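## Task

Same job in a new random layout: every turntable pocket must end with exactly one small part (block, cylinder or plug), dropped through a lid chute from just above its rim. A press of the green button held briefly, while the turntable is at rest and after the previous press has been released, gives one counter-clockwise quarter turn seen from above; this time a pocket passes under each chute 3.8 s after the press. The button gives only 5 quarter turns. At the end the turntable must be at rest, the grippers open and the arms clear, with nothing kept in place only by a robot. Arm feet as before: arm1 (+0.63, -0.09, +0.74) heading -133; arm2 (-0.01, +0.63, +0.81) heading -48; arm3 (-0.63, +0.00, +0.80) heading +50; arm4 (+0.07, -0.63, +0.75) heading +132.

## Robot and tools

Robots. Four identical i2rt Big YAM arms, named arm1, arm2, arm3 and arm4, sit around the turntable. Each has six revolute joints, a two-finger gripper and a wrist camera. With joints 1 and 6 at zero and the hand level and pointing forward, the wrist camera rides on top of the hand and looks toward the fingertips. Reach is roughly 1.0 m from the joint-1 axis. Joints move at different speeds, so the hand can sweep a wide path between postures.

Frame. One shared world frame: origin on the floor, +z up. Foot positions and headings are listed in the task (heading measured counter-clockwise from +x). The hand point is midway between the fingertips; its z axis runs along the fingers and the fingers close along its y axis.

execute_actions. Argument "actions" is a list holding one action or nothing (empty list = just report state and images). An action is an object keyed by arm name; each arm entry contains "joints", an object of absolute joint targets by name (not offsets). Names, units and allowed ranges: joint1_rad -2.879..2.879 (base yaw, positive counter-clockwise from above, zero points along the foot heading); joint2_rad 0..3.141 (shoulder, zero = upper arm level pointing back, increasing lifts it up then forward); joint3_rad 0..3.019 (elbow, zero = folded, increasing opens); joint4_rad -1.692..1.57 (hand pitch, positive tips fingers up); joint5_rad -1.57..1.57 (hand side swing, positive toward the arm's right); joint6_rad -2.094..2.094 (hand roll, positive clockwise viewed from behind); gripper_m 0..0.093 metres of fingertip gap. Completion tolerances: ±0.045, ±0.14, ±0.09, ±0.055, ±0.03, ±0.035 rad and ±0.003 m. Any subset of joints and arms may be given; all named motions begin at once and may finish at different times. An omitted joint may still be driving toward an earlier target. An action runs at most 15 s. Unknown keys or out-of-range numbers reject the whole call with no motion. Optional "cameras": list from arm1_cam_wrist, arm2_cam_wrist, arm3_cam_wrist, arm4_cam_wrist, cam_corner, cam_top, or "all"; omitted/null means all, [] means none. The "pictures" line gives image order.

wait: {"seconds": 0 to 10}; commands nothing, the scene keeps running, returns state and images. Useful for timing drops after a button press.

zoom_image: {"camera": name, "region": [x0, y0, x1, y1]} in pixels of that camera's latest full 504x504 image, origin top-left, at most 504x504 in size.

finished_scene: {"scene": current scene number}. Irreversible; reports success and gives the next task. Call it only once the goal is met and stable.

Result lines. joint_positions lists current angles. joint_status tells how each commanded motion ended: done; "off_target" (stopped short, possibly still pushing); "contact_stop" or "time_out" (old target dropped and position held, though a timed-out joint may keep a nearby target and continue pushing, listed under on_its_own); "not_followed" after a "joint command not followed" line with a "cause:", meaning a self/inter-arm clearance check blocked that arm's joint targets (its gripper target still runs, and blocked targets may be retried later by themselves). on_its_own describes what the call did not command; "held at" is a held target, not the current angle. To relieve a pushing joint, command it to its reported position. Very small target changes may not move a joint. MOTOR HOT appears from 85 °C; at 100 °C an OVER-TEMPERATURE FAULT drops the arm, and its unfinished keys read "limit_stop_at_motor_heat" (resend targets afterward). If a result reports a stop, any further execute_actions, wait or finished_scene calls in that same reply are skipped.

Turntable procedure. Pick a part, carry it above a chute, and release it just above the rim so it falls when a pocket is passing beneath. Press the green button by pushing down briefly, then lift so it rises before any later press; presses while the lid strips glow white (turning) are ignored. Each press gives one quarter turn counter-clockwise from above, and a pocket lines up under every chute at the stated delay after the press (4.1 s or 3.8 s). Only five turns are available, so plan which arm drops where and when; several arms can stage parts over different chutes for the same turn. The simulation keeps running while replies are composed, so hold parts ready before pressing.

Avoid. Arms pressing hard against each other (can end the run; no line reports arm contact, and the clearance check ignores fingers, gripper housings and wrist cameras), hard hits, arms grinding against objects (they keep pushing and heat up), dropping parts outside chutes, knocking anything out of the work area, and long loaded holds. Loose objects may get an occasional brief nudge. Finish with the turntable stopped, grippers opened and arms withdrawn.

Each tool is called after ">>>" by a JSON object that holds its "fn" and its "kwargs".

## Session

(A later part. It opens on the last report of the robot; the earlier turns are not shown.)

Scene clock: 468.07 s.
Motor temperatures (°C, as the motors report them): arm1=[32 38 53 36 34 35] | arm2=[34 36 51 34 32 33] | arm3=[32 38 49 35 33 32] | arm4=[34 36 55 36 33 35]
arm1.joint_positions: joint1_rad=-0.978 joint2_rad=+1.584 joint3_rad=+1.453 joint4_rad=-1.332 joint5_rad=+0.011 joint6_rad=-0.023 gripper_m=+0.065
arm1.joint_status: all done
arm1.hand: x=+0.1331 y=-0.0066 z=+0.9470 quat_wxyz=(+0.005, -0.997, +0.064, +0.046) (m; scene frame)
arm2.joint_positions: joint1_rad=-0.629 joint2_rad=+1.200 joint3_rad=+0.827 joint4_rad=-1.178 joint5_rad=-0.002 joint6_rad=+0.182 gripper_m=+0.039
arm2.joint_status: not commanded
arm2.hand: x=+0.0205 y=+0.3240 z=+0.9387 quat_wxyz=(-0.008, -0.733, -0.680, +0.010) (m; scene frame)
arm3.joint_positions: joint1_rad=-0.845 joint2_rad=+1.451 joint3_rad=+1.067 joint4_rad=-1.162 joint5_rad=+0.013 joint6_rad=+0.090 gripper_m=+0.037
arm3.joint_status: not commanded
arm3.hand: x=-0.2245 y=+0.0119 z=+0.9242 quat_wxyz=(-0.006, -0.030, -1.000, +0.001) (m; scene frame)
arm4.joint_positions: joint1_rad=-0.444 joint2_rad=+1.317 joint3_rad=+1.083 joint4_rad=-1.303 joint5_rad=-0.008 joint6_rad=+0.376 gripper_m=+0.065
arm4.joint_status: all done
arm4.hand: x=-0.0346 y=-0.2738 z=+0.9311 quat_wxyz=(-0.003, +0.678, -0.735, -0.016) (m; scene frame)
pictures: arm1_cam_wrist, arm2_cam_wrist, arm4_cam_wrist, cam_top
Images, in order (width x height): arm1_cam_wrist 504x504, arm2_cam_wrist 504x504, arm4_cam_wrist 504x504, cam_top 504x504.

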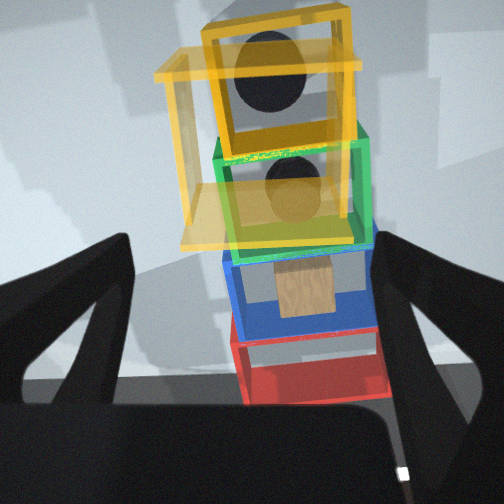

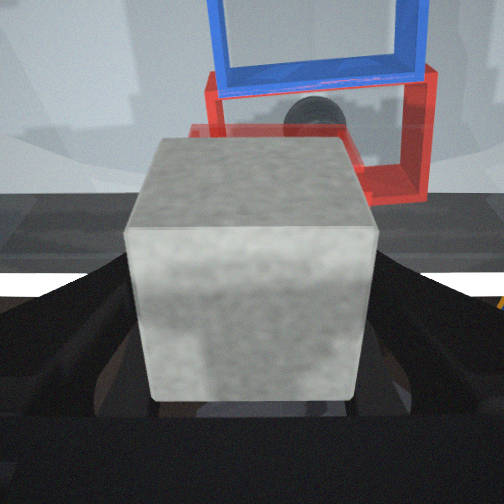

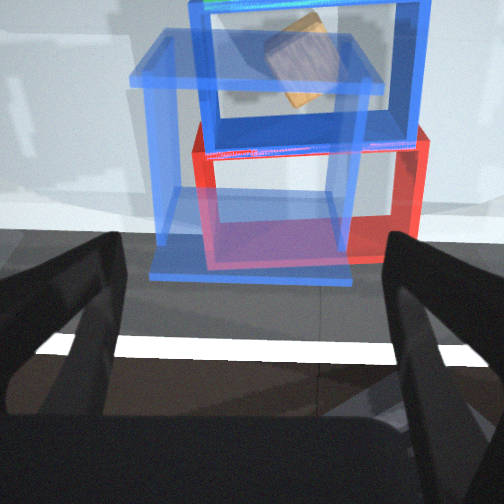

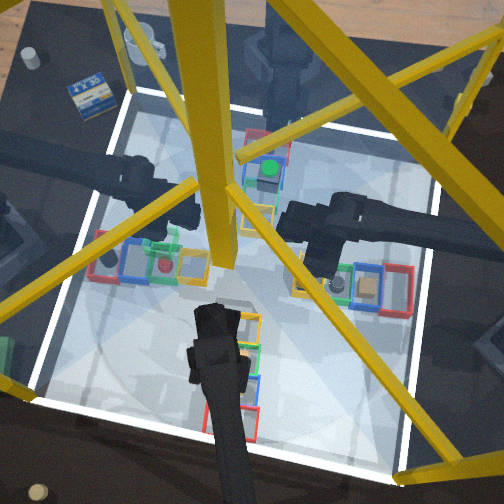

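>>> {"fn": "execute_actions", "kwargs": {"actions": [{"arm1":{"joints":{"joint2_rad":0.98,"joint3_rad":0.95,"joint4_rad":-1.516,"gripper_m":0.093}},"arm4":{"joints":{"joint2_rad":0.98,"joint3_rad":0.95,"joint4_rad":-1.516,"gripper_m":0.093}}}], "cameras": []}}

>>> {"fn": "execute_actions", "kwargs": {"actions": [{"arm1":{"joints":{"joint1_rad":0.43,"joint6_rad":0.0}},"arm4":{"joints":{"joint1_rad":0.64,"joint6_rad":0.0}}}], "cameras": ["arm1_cam_wrist","arm4_cam_wrist","cam_top","cam_corner"]}}

Scene clock: 482.43 s.
Motor temperatures (°C, as the motors report them): arm1=[32 38 53 36 34 35] | arm2=[34 35 51 34 32 33] | arm3=[32 38 49 35 33 32] | arm4=[34 36 55 36 33 35]
arm1.joint_positions: joint1_rad=-0.978 joint2_rad=+0.974 joint3_rad=+0.963 joint4_rad=-1.505 joint5_rad=+0.011 joint6_rad=-0.023 gripper_m=+0.093
arm1.joint_status: all done
arm1.hand: x=+0.3695 y=-0.0424 z=+0.9688 quat_wxyz=(+0.003, -0.998, +0.064, +0.020) (m; scene frame)
arm2.joint_positions: joint1_rad=-0.629 joint2_rad=+1.200 joint3_rad=+0.827 joint4_rad=-1.178 joint5_rad=-0.002 joint6_rad=+0.182 gripper_m=+0.039
arm2.joint_status: not commanded
arm2.hand: x=+0.0205 y=+0.3240 z=+0.9387 quat_wxyz=(-0.008, -0.733, -0.680, +0.010) (m; scene frame)
arm3.joint_positions: joint1_rad=-0.845 joint2_rad=+1.451 joint3_rad=+1.067 joint4_rad=-1.162 joint5_rad=+0.013 joint6_rad=+0.090 gripper_m=+0.037
arm3.joint_status: not commanded
arm3.hand: x=-0.2245 y=+0.0119 z=+0.9242 quat_wxyz=(-0.006, -0.030, -1.000, +0.001) (m; scene frame)
arm4.joint_positions: joint1_rad=-0.444 joint2_rad=+0.969 joint3_rad=+0.954 joint4_rad=-1.509 joint5_rad=-0.008 joint6_rad=+0.376 gripper_m=+0.093
arm4.joint_status: all done
arm4.hand: x=-0.0009 y=-0.3841 z=+0.9816 quat_wxyz=(-0.006, +0.678, -0.735, -0.023) (m; scene frame)
pictures: none
No camera images: the call's "cameras" was empty. Leave "cameras" out to get every camera's image.

Scene clock: 484.13 s.
Motor temperatures (°C, as the motors report them): arm1=[32 37 52 36 34 35] | arm2=[34 35 51 34 32 33] | arm3=[32 38 49 35 33 32] | arm4=[34 36 54 36 33 35]
arm1.joint_positions: joint1_rad=+0.428 joint2_rad=+0.974 joint3_rad=+0.963 joint4_rad=-1.505 joint5_rad=+0.010 joint6_rad=-0.007 gripper_m=+0.093
arm1.joint_status: all done
arm1.hand: x=+0.5438 y=-0.3310 z=+0.9742 quat_wxyz=(-0.020, -0.807, -0.589, +0.023) (m; scene frame)
arm2.joint_positions: joint1_rad=-0.629 joint2_rad=+1.200 joint3_rad=+0.827 joint4_rad=-1.178 joint5_rad=-0.002 joint6_rad=+0.182 gripper_m=+0.039
arm2.joint_status: not commanded
arm2.hand: x=+0.0205 y=+0.3240 z=+0.9387 quat_wxyz=(-0.008, -0.733, -0.680, +0.010) (m; scene frame)
arm3.joint_positions: joint1_rad=-0.845 joint2_rad=+1.451 joint3_rad=+1.067 joint4_rad=-1.162 joint5_rad=+0.013 joint6_rad=+0.090 gripper_m=+0.037
arm3.joint_status: not commanded
arm3.hand: x=-0.2245 y=+0.0119 z=+0.9242 quat_wxyz=(-0.006, -0.030, -1.000, +0.001) (m; scene frame)
arm4.joint_positions: joint1_rad=+0.632 joint2_rad=+0.971 joint3_rad=+0.954 joint4_rad=-1.509 joint5_rad=-0.008 joint6_rad=+0.015 gripper_m=+0.093
arm4.joint_status: all done
arm4.hand: x=-0.1773 y=-0.5797 z=+0.9814 quat_wxyz=(+0.003, +0.994, -0.107, -0.023) (m; scene frame)
pictures: arm1_cam_wrist, arm4_cam_wrist, cam_corner, cam_top
Images, in order (width x height): arm1_cam_wrist 504x504, arm4_cam_wrist 504x504, cam_corner 504x504, cam_top 504x504.

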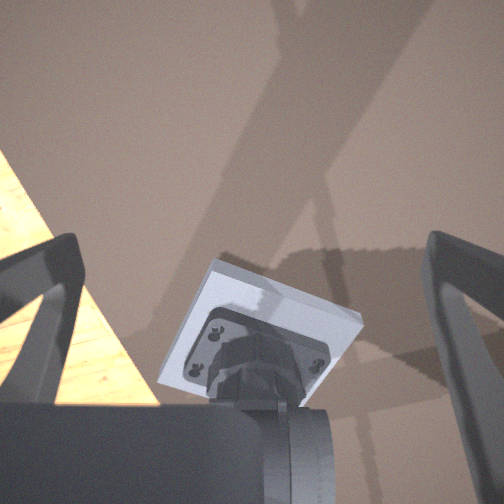

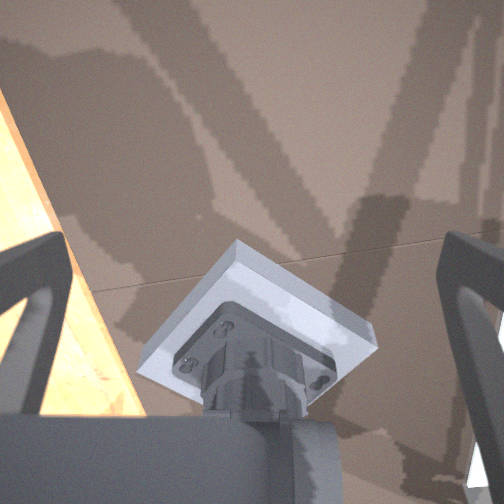

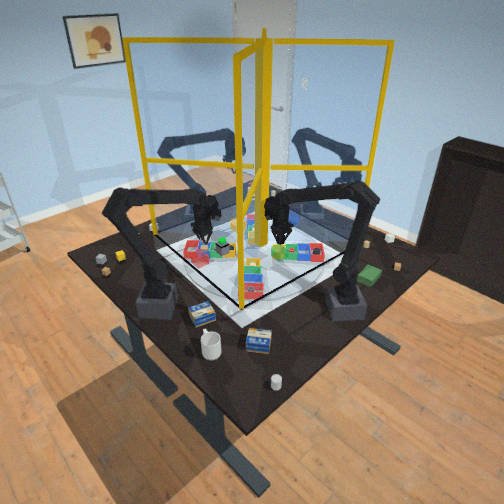

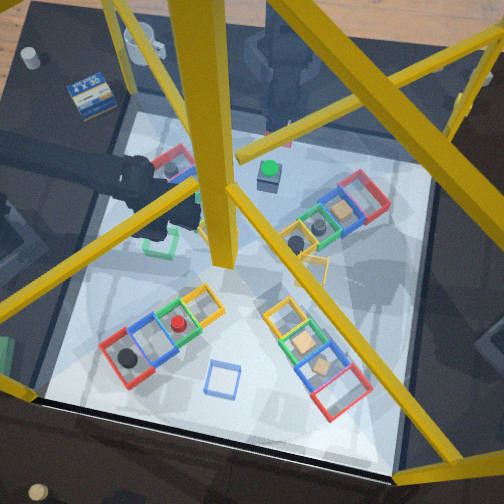

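>>> {"fn": "execute_actions", "kwargs": {"actions": [{"arm1":{"joints":{"joint2_rad":1.571,"joint3_rad":1.05,"joint4_rad":-1.011}},"arm4":{"joints":{"joint2_rad":1.72,"joint3_rad":1.22,"joint4_rad":-1.031}},"arm2":{"joints":{"joint1_rad":-0.689,"joint2_rad":1.481,"joint3_rad":1.16,"joint4_rad":-1.21}}}], "cameras": ["arm1_cam_wrist","arm4_cam_wrist","arm2_cam_wrist"]}}

Scene clock: 496.53 s.
Motor temperatures (°C, as the motors report them): arm1=[32 37 50 35 34 35] | arm2=[34 35 51 34 32 33] | arm3=[32 38 50 35 33 32] | arm4=[34 36 52 36 33 35]
arm1.joint_positions: joint1_rad=+0.428 joint2_rad=+1.569 joint3_rad=+1.022 joint4_rad=-1.027 joint5_rad=+0.010 joint6_rad=-0.007 gripper_m=+0.093
arm1.joint_status: all done
arm1.hand: x=+0.4984 y=-0.4787 z=+0.8073 quat_wxyz=(-0.003, -0.808, -0.590, -0.001) (m; scene frame)
arm2.joint_positions: joint1_rad=-0.689 joint2_rad=+1.479 joint3_rad=+1.123 joint4_rad=-1.205 joint5_rad=-0.002 joint6_rad=+0.182 gripper_m=+0.039
arm2.joint_status: all done
arm2.hand: x=+0.0072 y=+0.2161 z=+0.9509 quat_wxyz=(-0.003, -0.753, -0.658, +0.007) (m; scene frame)
arm3.joint_positions: joint1_rad=-0.845 joint2_rad=+1.451 joint3_rad=+1.067 joint4_rad=-1.162 joint5_rad=+0.013 joint6_rad=+0.090 gripper_m=+0.037
arm3.joint_status: not commanded
arm3.hand: x=-0.2245 y=+0.0119 z=+0.9242 quat_wxyz=(-0.006, -0.030, -1.000, +0.001) (m; scene frame)
arm4.joint_positions: joint1_rad=+0.632 joint2_rad=+1.742 joint3_rad=+1.196 joint4_rad=-1.042 joint5_rad=-0.008 joint6_rad=+0.015 gripper_m=+0.093
arm4.joint_status: all done
arm4.hand: x=-0.3915 y=-0.5369 z=+0.7998 quat_wxyz=(+0.006, +0.994, -0.107, +0.008) (m; scene frame)
pictures: arm1_cam_wrist, arm2_cam_wrist, arm4_cam_wrist
Images, in order (width x height): arm1_cam_wrist 504x504, arm2_cam_wrist 504x504, arm4_cam_wrist 504x504.

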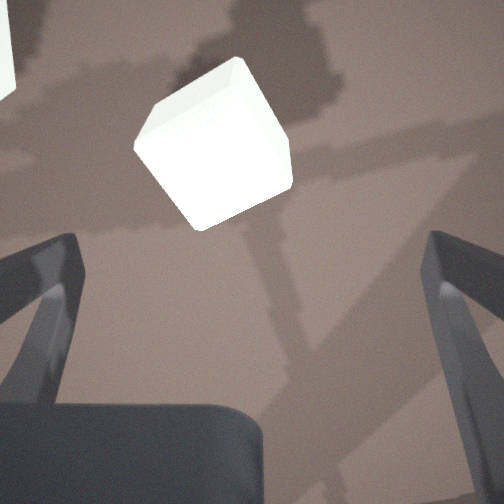

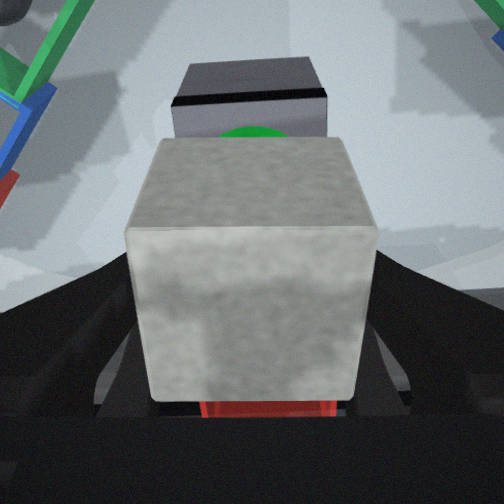

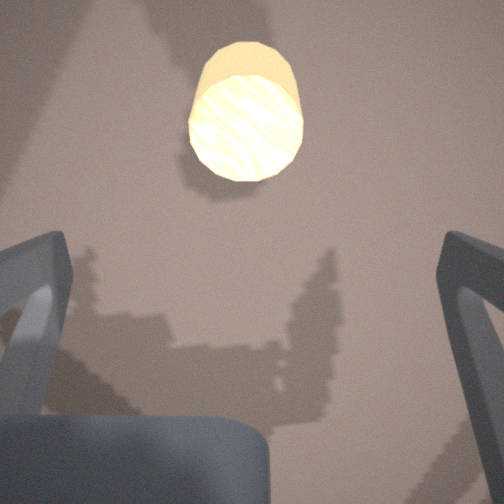

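>>> {"fn": "execute_actions", "kwargs": {"actions": [{"arm1":{"joints":{"joint1_rad":0.46,"joint6_rad":-0.57,"joint2_rad":1.712,"joint3_rad":0.935,"joint4_rad":-0.794}},"arm4":{"joints":{"joint2_rad":1.867,"joint3_rad":1.147,"joint4_rad":-0.851}}}], "cameras": ["arm1_cam_wrist","arm4_cam_wrist"]}}

Scene clock: 512.83 s.
Motor temperatures (°C, as the motors report them): arm1=[32 37 49 35 34 35] | arm2=[34 36 53 34 32 33] | arm3=[32 39 50 35 33 32] | arm4=[34 37 51 36 33 35]
arm1.joint_positions: joint1_rad=+0.460 joint2_rad=+1.705 joint3_rad=+0.940 joint4_rad=-0.810 joint5_rad=+0.012 joint6_rad=-0.561 gripper_m=+0.093
arm1.joint_status: all done
arm1.hand: x=+0.5115 y=-0.4835 z=+0.7294 quat_wxyz=(-0.002, -0.603, -0.798, +0.000) (m; scene frame)
arm2.joint_positions: joint1_rad=-0.689 joint2_rad=+1.479 joint3_rad=+1.123 joint4_rad=-1.205 joint5_rad=-0.002 joint6_rad=+0.182 gripper_m=+0.039
arm2.joint_status: not commanded
arm2.hand: x=+0.0072 y=+0.2161 z=+0.9509 quat_wxyz=(-0.003, -0.753, -0.658, +0.007) (m; scene frame)
arm3.joint_positions: joint1_rad=-0.845 joint2_rad=+1.451 joint3_rad=+1.067 joint4_rad=-1.162 joint5_rad=+0.013 joint6_rad=+0.090 gripper_m=+0.037
arm3.joint_status: not commanded
arm3.hand: x=-0.2245 y=+0.0119 z=+0.9242 quat_wxyz=(-0.006, -0.030, -1.000, +0.001) (m; scene frame)
arm4.joint_positions: joint1_rad=+0.633 joint2_rad=+1.860 joint3_rad=+1.155 joint4_rad=-0.861 joint5_rad=-0.007 joint6_rad=+0.014 gripper_m=+0.093
arm4.joint_status: all done
arm4.hand: x=-0.4025 y=-0.5349 z=+0.7326 quat_wxyz=(+0.004, +0.994, -0.106, -0.003) (m; scene frame)
pictures: arm1_cam_wrist, arm4_cam_wrist
Images, in order (width x height): arm1_cam_wrist 504x504, arm4_cam_wrist 504x504.

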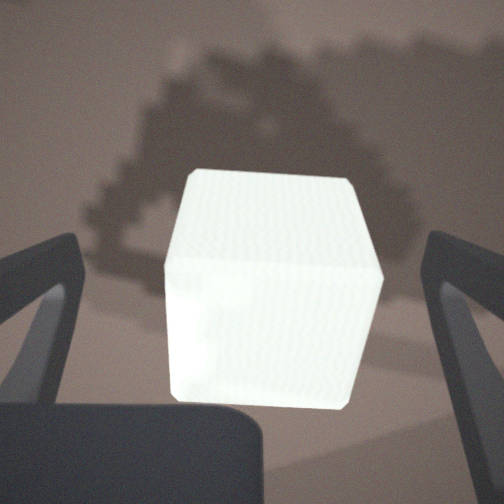

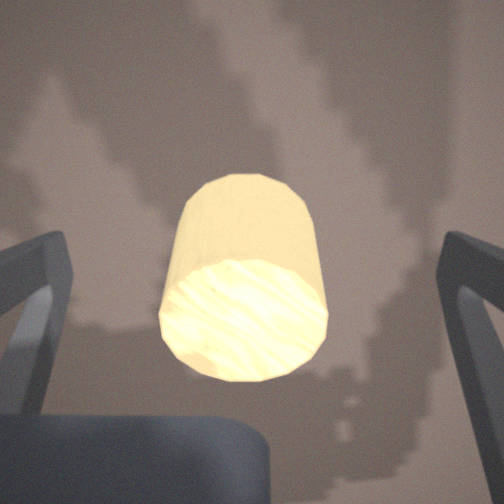

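>>> {"fn": "execute_actions", "kwargs": {"actions": [{"arm1":{"joints":{"gripper_m":0.025,"joint4_rad":-0.81}},"arm4":{"joints":{"gripper_m":0.02,"joint4_rad":-0.861}}}], "cameras": ["arm1_cam_wrist","arm4_cam_wrist"]}}

Scene clock: 519.90 s.
Motor temperatures (°C, as the motors report them): arm1=[32 37 48 35 34 35] | arm2=[34 36 53 34 32 33] | arm3=[32 39 50 35 33 32] | arm4=[34 37 50 36 33 35]
arm1.joint_positions: joint1_rad=+0.460 joint2_rad=+1.705 joint3_rad=+0.940 joint4_rad=-0.810 joint5_rad=+0.011 joint6_rad=-0.562 gripper_m=+0.039
arm1.joint_status: gripper_m off_target (ended at +0.039, target +0.025); the others done
arm1.hand: x=+0.5116 y=-0.4835 z=+0.7294 quat_wxyz=(-0.002, -0.602, -0.798, +0.000) (m; scene frame)
arm2.joint_positions: joint1_rad=-0.689 joint2_rad=+1.479 joint3_rad=+1.123 joint4_rad=-1.205 joint5_rad=-0.002 joint6_rad=+0.182 gripper_m=+0.039
arm2.joint_status: not commanded
arm2.hand: x=+0.0072 y=+0.2161 z=+0.9509 quat_wxyz=(-0.003, -0.753, -0.658, +0.007) (m; scene frame)
arm3.joint_positions: joint1_rad=-0.845 joint2_rad=+1.451 joint3_rad=+1.067 joint4_rad=-1.162 joint5_rad=+0.013 joint6_rad=+0.090 gripper_m=+0.037
arm3.joint_status: not commanded
arm3.hand: x=-0.2245 y=+0.0119 z=+0.9242 quat_wxyz=(-0.006, -0.030, -1.000, +0.001) (m; scene frame)
arm4.joint_positions: joint1_rad=+0.633 joint2_rad=+1.860 joint3_rad=+1.155 joint4_rad=-0.861 joint5_rad=-0.007 joint6_rad=+0.014 gripper_m=+0.031
arm4.joint_status: gripper_m off_target (ended at +0.031, target +0.020); the others done
arm4.hand: x=-0.4025 y=-0.5349 z=+0.7326 quat_wxyz=(+0.004, +0.994, -0.106, -0.003) (m; scene frame)
pictures: arm1_cam_wrist, arm4_cam_wrist
Images, in order (width x height): arm1_cam_wrist 504x504, arm4_cam_wrist 504x504.

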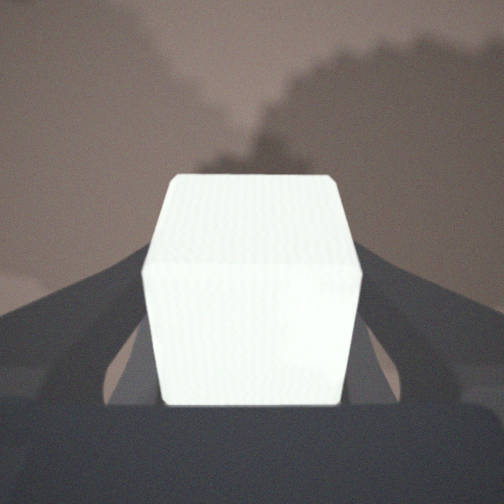

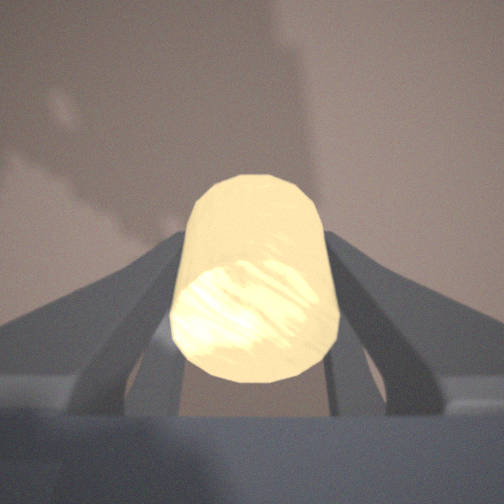

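>>> {"fn": "execute_actions", "kwargs": {"actions": [{"arm1":{"joints":{"joint2_rad":0.98,"joint3_rad":0.99,"joint4_rad":-1.49}},"arm4":{"joints":{"joint2_rad":0.98,"joint3_rad":0.95,"joint4_rad":-1.516}}}], "cameras": []}}

>>> {"fn": "execute_actions", "kwargs": {"actions": [{"arm1":{"joints":{"joint1_rad":-0.972,"joint6_rad":-0.08}},"arm4":{"joints":{"joint1_rad":-0.44,"joint6_rad":0.375}}}], "cameras": []}}

>>> {"fn": "execute_actions", "kwargs": {"actions": [{"arm1":{"joints":{"joint2_rad":1.584,"joint3_rad":1.505,"joint4_rad":-1.315}},"arm4":{"joints":{"joint2_rad":1.31,"joint3_rad":1.125,"joint4_rad":-1.29}}}], "cameras": ["arm1_cam_wrist","arm4_cam_wrist"]}}

Scene clock: 532.60 s.
Motor temperatures (°C, as the motors report them): arm1=[32 37 47 35 34 35] | arm2=[34 36 54 34 32 33] | arm3=[32 39 50 35 33 32] | arm4=[34 37 49 36 33 35]
arm1.joint_positions: joint1_rad=+0.460 joint2_rad=+0.972 joint3_rad=+0.956 joint4_rad=-1.474 joint5_rad=+0.011 joint6_rad=-0.562 gripper_m=+0.039
arm1.joint_status: all done
arm1.hand: x=+0.5499 y=-0.3386 z=+0.9724 quat_wxyz=(-0.017, -0.602, -0.797, +0.040) (m; scene frame)
arm2.joint_positions: joint1_rad=-0.689 joint2_rad=+1.479 joint3_rad=+1.123 joint4_rad=-1.205 joint5_rad=-0.002 joint6_rad=+0.182 gripper_m=+0.039
arm2.joint_status: not commanded
arm2.hand: x=+0.0072 y=+0.2161 z=+0.9509 quat_wxyz=(-0.003, -0.753, -0.658, +0.007) (m; scene frame)
arm3.joint_positions: joint1_rad=-0.845 joint2_rad=+1.451 joint3_rad=+1.067 joint4_rad=-1.162 joint5_rad=+0.013 joint6_rad=+0.090 gripper_m=+0.037
arm3.joint_status: not commanded
arm3.hand: x=-0.2245 y=+0.0119 z=+0.9242 quat_wxyz=(-0.006, -0.030, -1.000, +0.001) (m; scene frame)
arm4.joint_positions: joint1_rad=+0.633 joint2_rad=+0.982 joint3_rad=+0.943 joint4_rad=-1.508 joint5_rad=-0.007 joint6_rad=+0.014 gripper_m=+0.031
arm4.joint_status: all done
arm4.hand: x=-0.1755 y=-0.5800 z=+0.9742 quat_wxyz=(+0.003, +0.994, -0.106, -0.012) (m; scene frame)
pictures: none
No camera images: the call's "cameras" was empty. Leave "cameras" out to get every camera's image.

Scene clock: 534.30 s.
Motor temperatures (°C, as the motors report them): arm1=[32 37 48 35 34 35] | arm2=[34 36 54 34 32 33] | arm3=[32 39 50 35 33 32] | arm4=[34 37 49 36 33 35]
arm1.joint_positions: joint1_rad=-0.969 joint2_rad=+0.972 joint3_rad=+0.956 joint4_rad=-1.474 joint5_rad=+0.011 joint6_rad=-0.089 gripper_m=+0.039
arm1.joint_status: all done
arm1.hand: x=+0.3638 y=-0.0438 z=+0.9669 quat_wxyz=(+0.005, -0.999, +0.027, +0.032) (m; scene frame)
arm2.joint_positions: joint1_rad=-0.689 joint2_rad=+1.479 joint3_rad=+1.123 joint4_rad=-1.205 joint5_rad=-0.002 joint6_rad=+0.182 gripper_m=+0.039
arm2.joint_status: not commanded
arm2.hand: x=+0.0072 y=+0.2161 z=+0.9509 quat_wxyz=(-0.003, -0.753, -0.658, +0.007) (m; scene frame)
arm3.joint_positions: joint1_rad=-0.845 joint2_rad=+1.451 joint3_rad=+1.067 joint4_rad=-1.162 joint5_rad=+0.013 joint6_rad=+0.090 gripper_m=+0.037
arm3.joint_status: not commanded
arm3.hand: x=-0.2245 y=+0.0119 z=+0.9242 quat_wxyz=(-0.006, -0.030, -1.000, +0.001) (m; scene frame)
arm4.joint_positions: joint1_rad=-0.432 joint2_rad=+0.982 joint3_rad=+0.943 joint4_rad=-1.508 joint5_rad=-0.007 joint6_rad=+0.360 gripper_m=+0.031
arm4.joint_status: all done
arm4.hand: x=-0.0031 y=-0.3865 z=+0.9739 quat_wxyz=(-0.001, +0.688, -0.725, -0.011) (m; scene frame)
pictures: none
No camera images: the call's "cameras" was empty. Leave "cameras" out to get every camera's image.

Scene clock: 535.73 s.
Motor temperatures (°C, as the motors report them): arm1=[32 37 49 35 34 35] | arm2=[34 36 54 34 32 33] | arm3=[32 39 50 35 33 32] | arm4=[34 37 49 36 33 35]
arm1.joint_positions: joint1_rad=-0.969 joint2_rad=+1.588 joint3_rad=+1.451 joint4_rad=-1.325 joint5_rad=+0.011 joint6_rad=-0.089 gripper_m=+0.039
arm1.joint_status: all done
arm1.hand: x=+0.1311 y=-0.0106 z=+0.9446 quat_wxyz=(+0.007, -0.999, +0.027, +0.047) (m; scene frame)
arm2.joint_positions: joint1_rad=-0.689 joint2_rad=+1.479 joint3_rad=+1.123 joint4_rad=-1.205 joint5_rad=-0.002 joint6_rad=+0.182 gripper_m=+0.039
arm2.joint_status: not commanded
arm2.hand: x=+0.0072 y=+0.2161 z=+0.9509 quat_wxyz=(-0.003, -0.753, -0.658, +0.007) (m; scene frame)
arm3.joint_positions: joint1_rad=-0.845 joint2_rad=+1.451 joint3_rad=+1.067 joint4_rad=-1.162 joint5_rad=+0.013 joint6_rad=+0.090 gripper_m=+0.037
arm3.joint_status: not commanded
arm3.hand: x=-0.2245 y=+0.0119 z=+0.9242 quat_wxyz=(-0.006, -0.030, -1.000, +0.001) (m; scene frame)
arm4.joint_positions: joint1_rad=-0.432 joint2_rad=+1.325 joint3_rad=+1.083 joint4_rad=-1.300 joint5_rad=-0.007 joint6_rad=+0.360 gripper_m=+0.031
arm4.joint_status: all done
arm4.hand: x=-0.0389 y=-0.2738 z=+0.9286 quat_wxyz=(-0.003, +0.688, -0.725, -0.014) (m; scene frame)
pictures: arm1_cam_wrist, arm4_cam_wrist
Images, in order (width x height): arm1_cam_wrist 504x504, arm4_cam_wrist 504x504.

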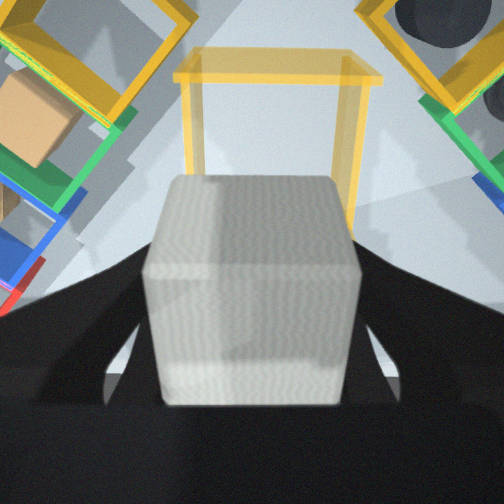

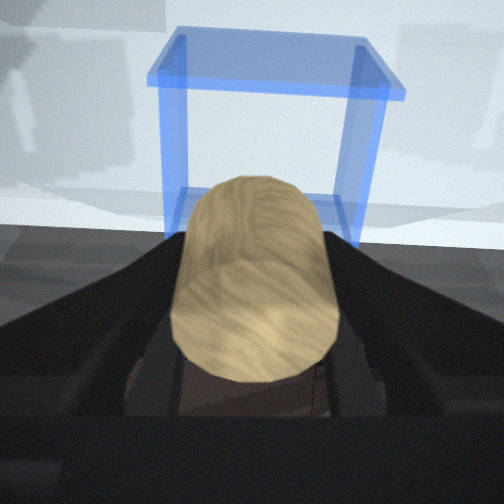

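>>> {"fn": "execute_actions", "kwargs": {"actions": [{"arm1":{"joints":{"joint1_rad":-0.992,"joint4_rad":-1.285}},"arm4":{"joints":{"joint1_rad":-0.458}},"arm3":{"joints":{"gripper_m":0.02}}}], "cameras": ["arm1_cam_wrist","arm4_cam_wrist","arm2_cam_wrist","arm3_cam_wrist","cam_top"]}}

Scene clock: 547.63 s.
Motor temperatures (°C, as the motors report them): arm1=[32 38 52 35 34 35] | arm2=[34 36 55 34 32 33] | arm3=[32 39 50 35 33 32] | arm4=[34 37 52 36 33 35]
arm1.joint_positions: joint1_rad=-0.987 joint2_rad=+1.588 joint3_rad=+1.451 joint4_rad=-1.303 joint5_rad=+0.011 joint6_rad=-0.089 gripper_m=+0.039
arm1.joint_status: all done
arm1.hand: x=+0.1272 y=-0.0013 z=+0.9451 quat_wxyz=(+0.009, -0.998, +0.036, +0.057) (m; scene frame)
arm2.joint_positions: joint1_rad=-0.689 joint2_rad=+1.479 joint3_rad=+1.123 joint4_rad=-1.205 joint5_rad=-0.002 joint6_rad=+0.182 gripper_m=+0.039
arm2.joint_status: not commanded
arm2.hand: x=+0.0072 y=+0.2161 z=+0.9509 quat_wxyz=(-0.003, -0.753, -0.658, +0.007) (m; scene frame)
arm3.joint_positions: joint1_rad=-0.845 joint2_rad=+1.451 joint3_rad=+1.067 joint4_rad=-1.162 joint5_rad=+0.013 joint6_rad=+0.090 gripper_m=+0.037
arm3.joint_status: gripper_m off_target (ended at +0.037, target +0.020)
arm3.hand: x=-0.2245 y=+0.0119 z=+0.9242 quat_wxyz=(-0.006, -0.030, -1.000, +0.001) (m; scene frame)
arm4.joint_positions: joint1_rad=-0.446 joint2_rad=+1.325 joint3_rad=+1.083 joint4_rad=-1.300 joint5_rad=-0.007 joint6_rad=+0.360 gripper_m=+0.031
arm4.joint_status: all done
arm4.hand: x=-0.0340 y=-0.2723 z=+0.9286 quat_wxyz=(-0.003, +0.683, -0.730, -0.014) (m; scene frame)
pictures: arm1_cam_wrist, arm2_cam_wrist, arm3_cam_wrist, arm4_cam_wrist, cam_top
Images, in order (width x height): arm1_cam_wrist 504x504, arm2_cam_wrist 504x504, arm3_cam_wrist 504x504, arm4_cam_wrist 504x504, cam_top 504x504.

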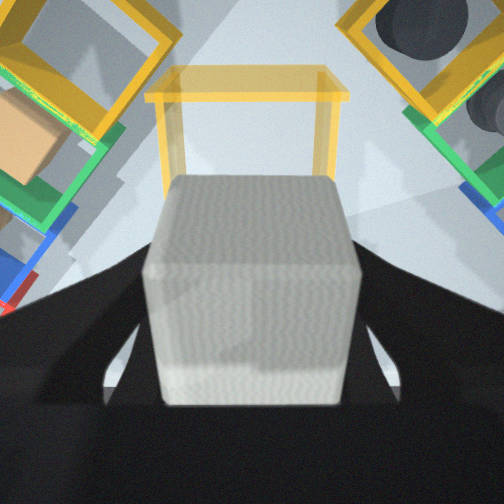

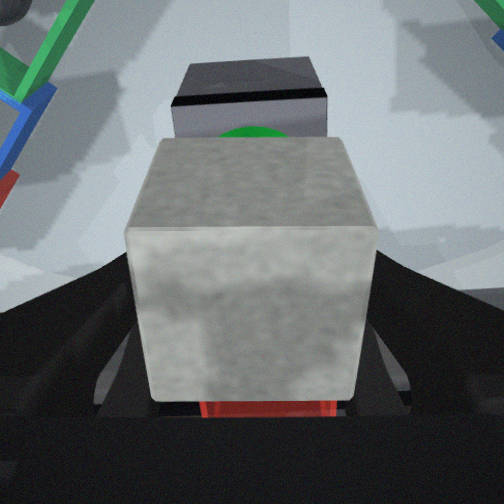

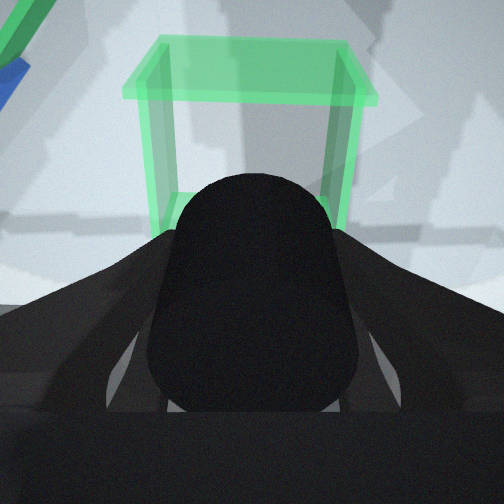

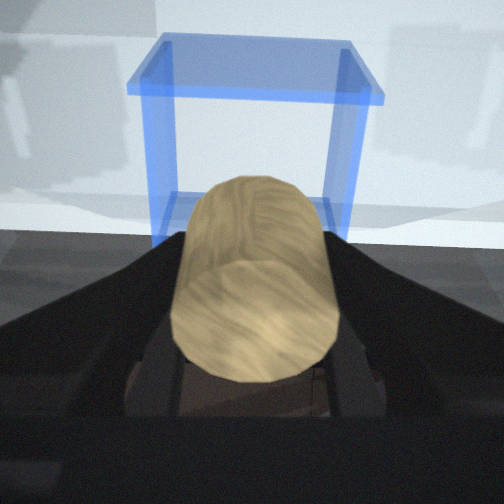

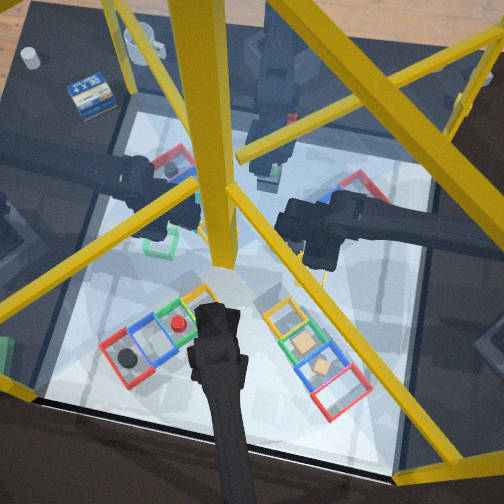

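>>> {"fn": "execute_actions", "kwargs": {"actions": [{"arm2":{"joints":{"joint1_rad":-0.632,"joint2_rad":1.187,"joint3_rad":0.82,"joint4_rad":-1.215}}}], "cameras": ["arm2_cam_wrist","cam_top","cam_corner"]}}

Scene clock: 560.90 s.
Motor temperatures (°C, as the motors report them): arm1=[32 38 53 36 34 35] | arm2=[34 36 55 34 32 33] | arm3=[32 39 51 35 33 32] | arm4=[34 36 53 36 33 35]
arm1.joint_positions: joint1_rad=-0.987 joint2_rad=+1.588 joint3_rad=+1.451 joint4_rad=-1.303 joint5_rad=+0.011 joint6_rad=-0.089 gripper_m=+0.039
arm1.joint_status: not commanded
arm1.hand: x=+0.1272 y=-0.0013 z=+0.9451 quat_wxyz=(+0.009, -0.998, +0.036, +0.057) (m; scene frame)
arm2.joint_positions: joint1_rad=-0.629 joint2_rad=+1.180 joint3_rad=+0.817 joint4_rad=-1.209 joint5_rad=-0.002 joint6_rad=+0.182 gripper_m=+0.039
arm2.joint_status: all done
arm2.hand: x=+0.0193 y=+0.3350 z=+0.9408 quat_wxyz=(+0.000, -0.733, -0.680, +0.004) (m; scene frame)
arm3.joint_positions: joint1_rad=-0.845 joint2_rad=+1.451 joint3_rad=+1.067 joint4_rad=-1.162 joint5_rad=+0.013 joint6_rad=+0.090 gripper_m=+0.037
arm3.joint_status: not commanded
arm3.hand: x=-0.2245 y=+0.0119 z=+0.9242 quat_wxyz=(-0.006, -0.030, -1.000, +0.001) (m; scene frame)
arm4.joint_positions: joint1_rad=-0.446 joint2_rad=+1.325 joint3_rad=+1.083 joint4_rad=-1.300 joint5_rad=-0.007 joint6_rad=+0.360 gripper_m=+0.031
arm4.joint_status: not commanded
arm4.hand: x=-0.0340 y=-0.2723 z=+0.9286 quat_wxyz=(-0.003, +0.683, -0.730, -0.014) (m; scene frame)
pictures: arm2_cam_wrist, cam_corner, cam_top
Images, in order (width x height): arm2_cam_wrist 504x504, cam_corner 504x504, cam_top 504x504.

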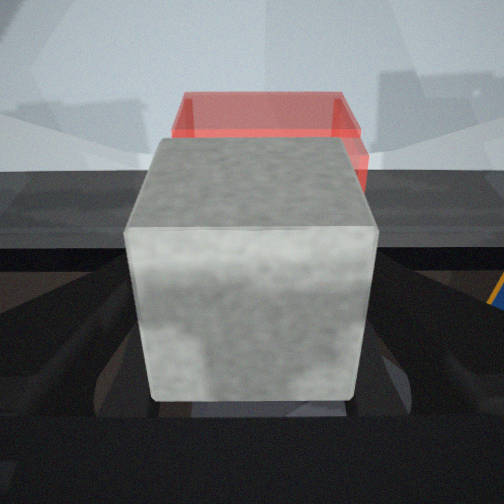

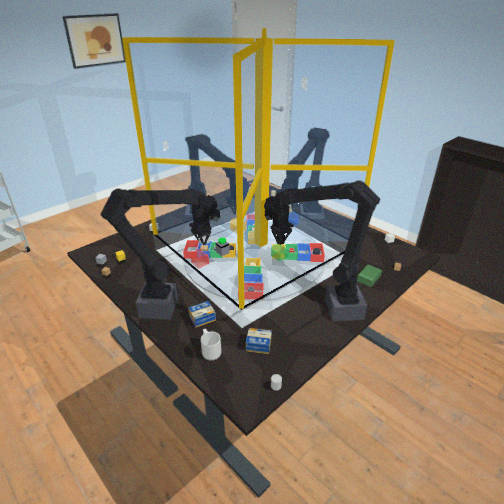

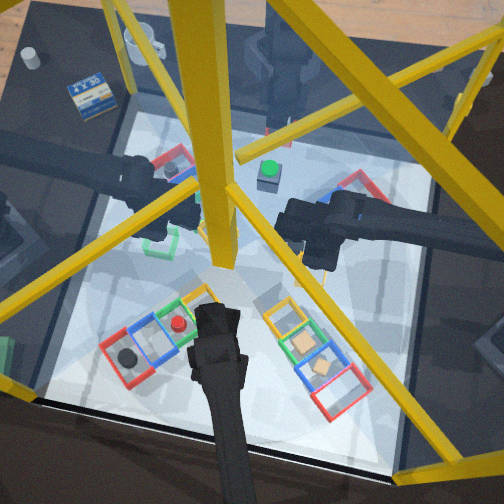

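>>> {"fn": "zoom_image", "kwargs": {"camera": "arm2_cam_wrist", "region": [120, 60, 420, 260]}}

Region (120, 60, 420, 260) of arm2_cam_wrist's 504x504 image, scaled by 1.680, with more detail than that image has.

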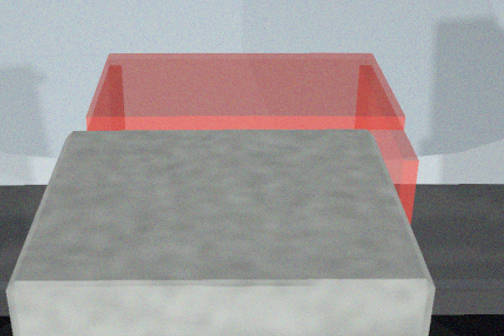

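>>> {"fn": "zoom_image", "kwargs": {"camera": "cam_top", "region": [210, 90, 350, 230]}}

>>> {"fn": "zoom_image", "kwargs": {"camera": "cam_corner", "region": [170, 190, 270, 280]}}

Region (210, 90, 350, 230) of cam_top's 504x504 image, scaled by 3.600, with more detail than that image has.

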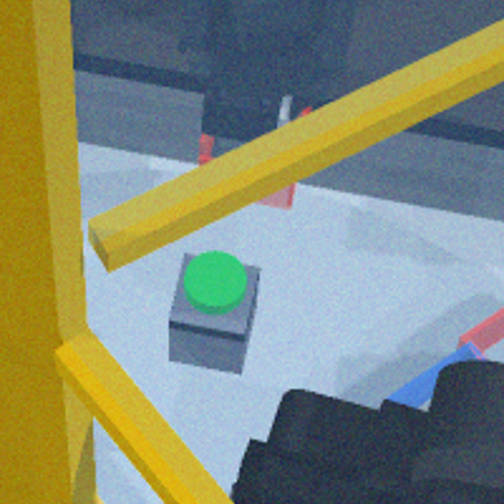

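Region (170, 190, 270, 280) of cam_corner's 504x504 image, scaled by 5.040, with more detail than that image has; it fills the top 454 rows of this view, and the rest is white.

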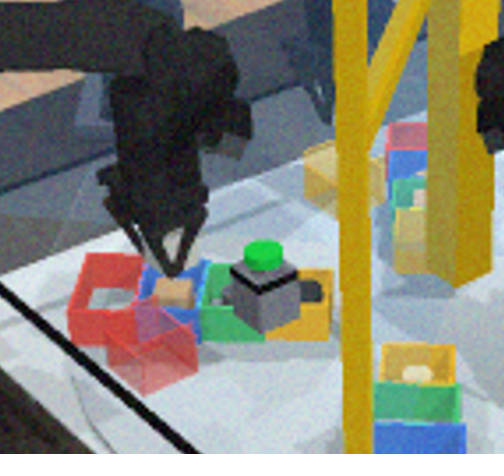

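>>> {"fn": "execute_actions", "kwargs": {"actions": [{"arm2":{"joints":{"joint1_rad":-0.642,"joint2_rad":1.108,"joint3_rad":0.762,"joint4_rad":-1.235}}}], "cameras": ["arm2_cam_wrist","cam_corner"]}}

Scene clock: 605.60 s.
Motor temperatures (°C, as the motors report them): arm1=[32 38 55 36 34 35] | arm2=[34 35 52 34 32 33] | arm3=[32 39 51 35 33 32] | arm4=[34 36 54 36 32 34]
arm1.joint_positions: joint1_rad=-0.987 joint2_rad=+1.588 joint3_rad=+1.451 joint4_rad=-1.303 joint5_rad=+0.011 joint6_rad=-0.089 gripper_m=+0.039
arm1.joint_status: not commanded
arm1.hand: x=+0.1272 y=-0.0013 z=+0.9451 quat_wxyz=(+0.009, -0.998, +0.036, +0.057) (m; scene frame)
arm2.joint_positions: joint1_rad=-0.635 joint2_rad=+1.106 joint3_rad=+0.758 joint4_rad=-1.228 joint5_rad=-0.002 joint6_rad=+0.182 gripper_m=+0.039
arm2.joint_status: all done
arm2.hand: x=+0.0146 y=+0.3615 z=+0.9386 quat_wxyz=(+0.002, -0.735, -0.678, +0.002) (m; scene frame)
arm3.joint_positions: joint1_rad=-0.845 joint2_rad=+1.451 joint3_rad=+1.067 joint4_rad=-1.162 joint5_rad=+0.013 joint6_rad=+0.090 gripper_m=+0.037
arm3.joint_status: not commanded
arm3.hand: x=-0.2245 y=+0.0119 z=+0.9242 quat_wxyz=(-0.006, -0.030, -1.000, +0.001) (m; scene frame)
arm4.joint_positions: joint1_rad=-0.446 joint2_rad=+1.325 joint3_rad=+1.083 joint4_rad=-1.300 joint5_rad=-0.007 joint6_rad=+0.360 gripper_m=+0.031
arm4.joint_status: not commanded
arm4.hand: x=-0.0340 y=-0.2723 z=+0.9286 quat_wxyz=(-0.003, +0.683, -0.730, -0.014) (m; scene frame)
pictures: arm2_cam_wrist, cam_corner
Images, in order (width x height): arm2_cam_wrist 504x504, cam_corner 504x504.

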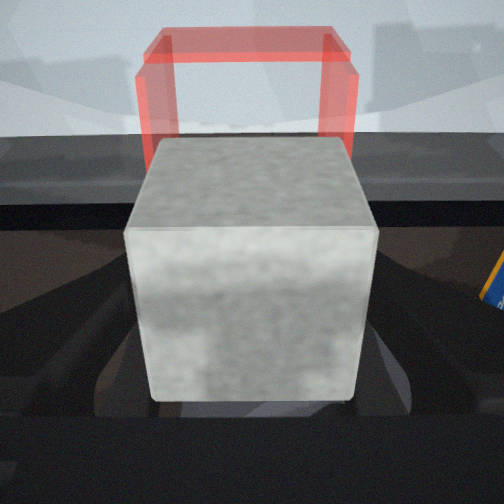

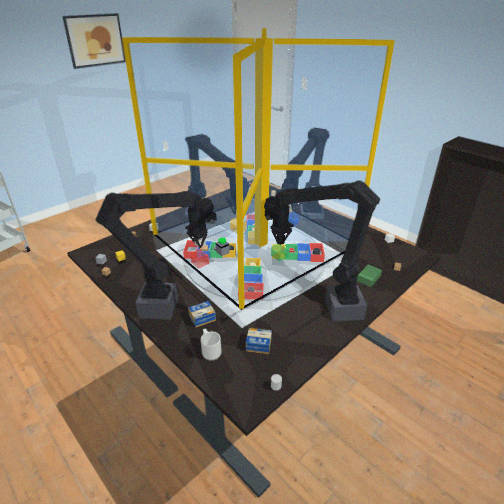

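>>> {"fn": "execute_actions", "kwargs": {"actions": [{"arm2":{"joints":{"joint1_rad":-0.689,"joint2_rad":1.481,"joint3_rad":1.16,"joint4_rad":-1.21}}}], "cameras": ["arm2_cam_wrist"]}}

Scene clock: 621.63 s.
Motor temperatures (°C, as the motors report them): arm1=[32 39 56 36 34 35] | arm2=[34 35 52 34 32 33] | arm3=[32 39 52 35 33 32] | arm4=[34 36 54 36 32 34]
arm1.joint_positions: joint1_rad=-0.987 joint2_rad=+1.588 joint3_rad=+1.451 joint4_rad=-1.303 joint5_rad=+0.011 joint6_rad=-0.089 gripper_m=+0.039
arm1.joint_status: not commanded
arm1.hand: x=+0.1272 y=-0.0013 z=+0.9451 quat_wxyz=(+0.009, -0.998, +0.036, +0.057) (m; scene frame)
arm2.joint_positions: joint1_rad=-0.687 joint2_rad=+1.477 joint3_rad=+1.119 joint4_rad=-1.215 joint5_rad=-0.002 joint6_rad=+0.182 gripper_m=+0.039
arm2.joint_status: all done
arm2.hand: x=+0.0078 y=+0.2200 z=+0.9502 quat_wxyz=(+0.001, -0.752, -0.659, +0.003) (m; scene frame)
arm3.joint_positions: joint1_rad=-0.845 joint2_rad=+1.451 joint3_rad=+1.067 joint4_rad=-1.162 joint5_rad=+0.013 joint6_rad=+0.090 gripper_m=+0.037
arm3.joint_status: not commanded
arm3.hand: x=-0.2245 y=+0.0119 z=+0.9242 quat_wxyz=(-0.006, -0.030, -1.000, +0.001) (m; scene frame)
arm4.joint_positions: joint1_rad=-0.446 joint2_rad=+1.325 joint3_rad=+1.083 joint4_rad=-1.300 joint5_rad=-0.007 joint6_rad=+0.360 gripper_m=+0.031
arm4.joint_status: not commanded
arm4.hand: x=-0.0340 y=-0.2723 z=+0.9286 quat_wxyz=(-0.003, +0.683, -0.730, -0.014) (m; scene frame)
pictures: arm2_cam_wrist
Images, in order (width x height): arm2_cam_wrist 504x504.

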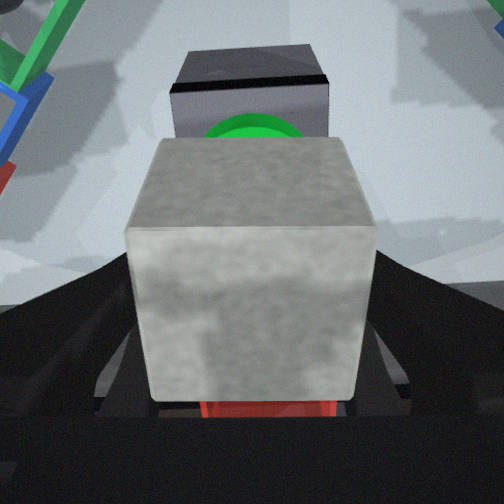

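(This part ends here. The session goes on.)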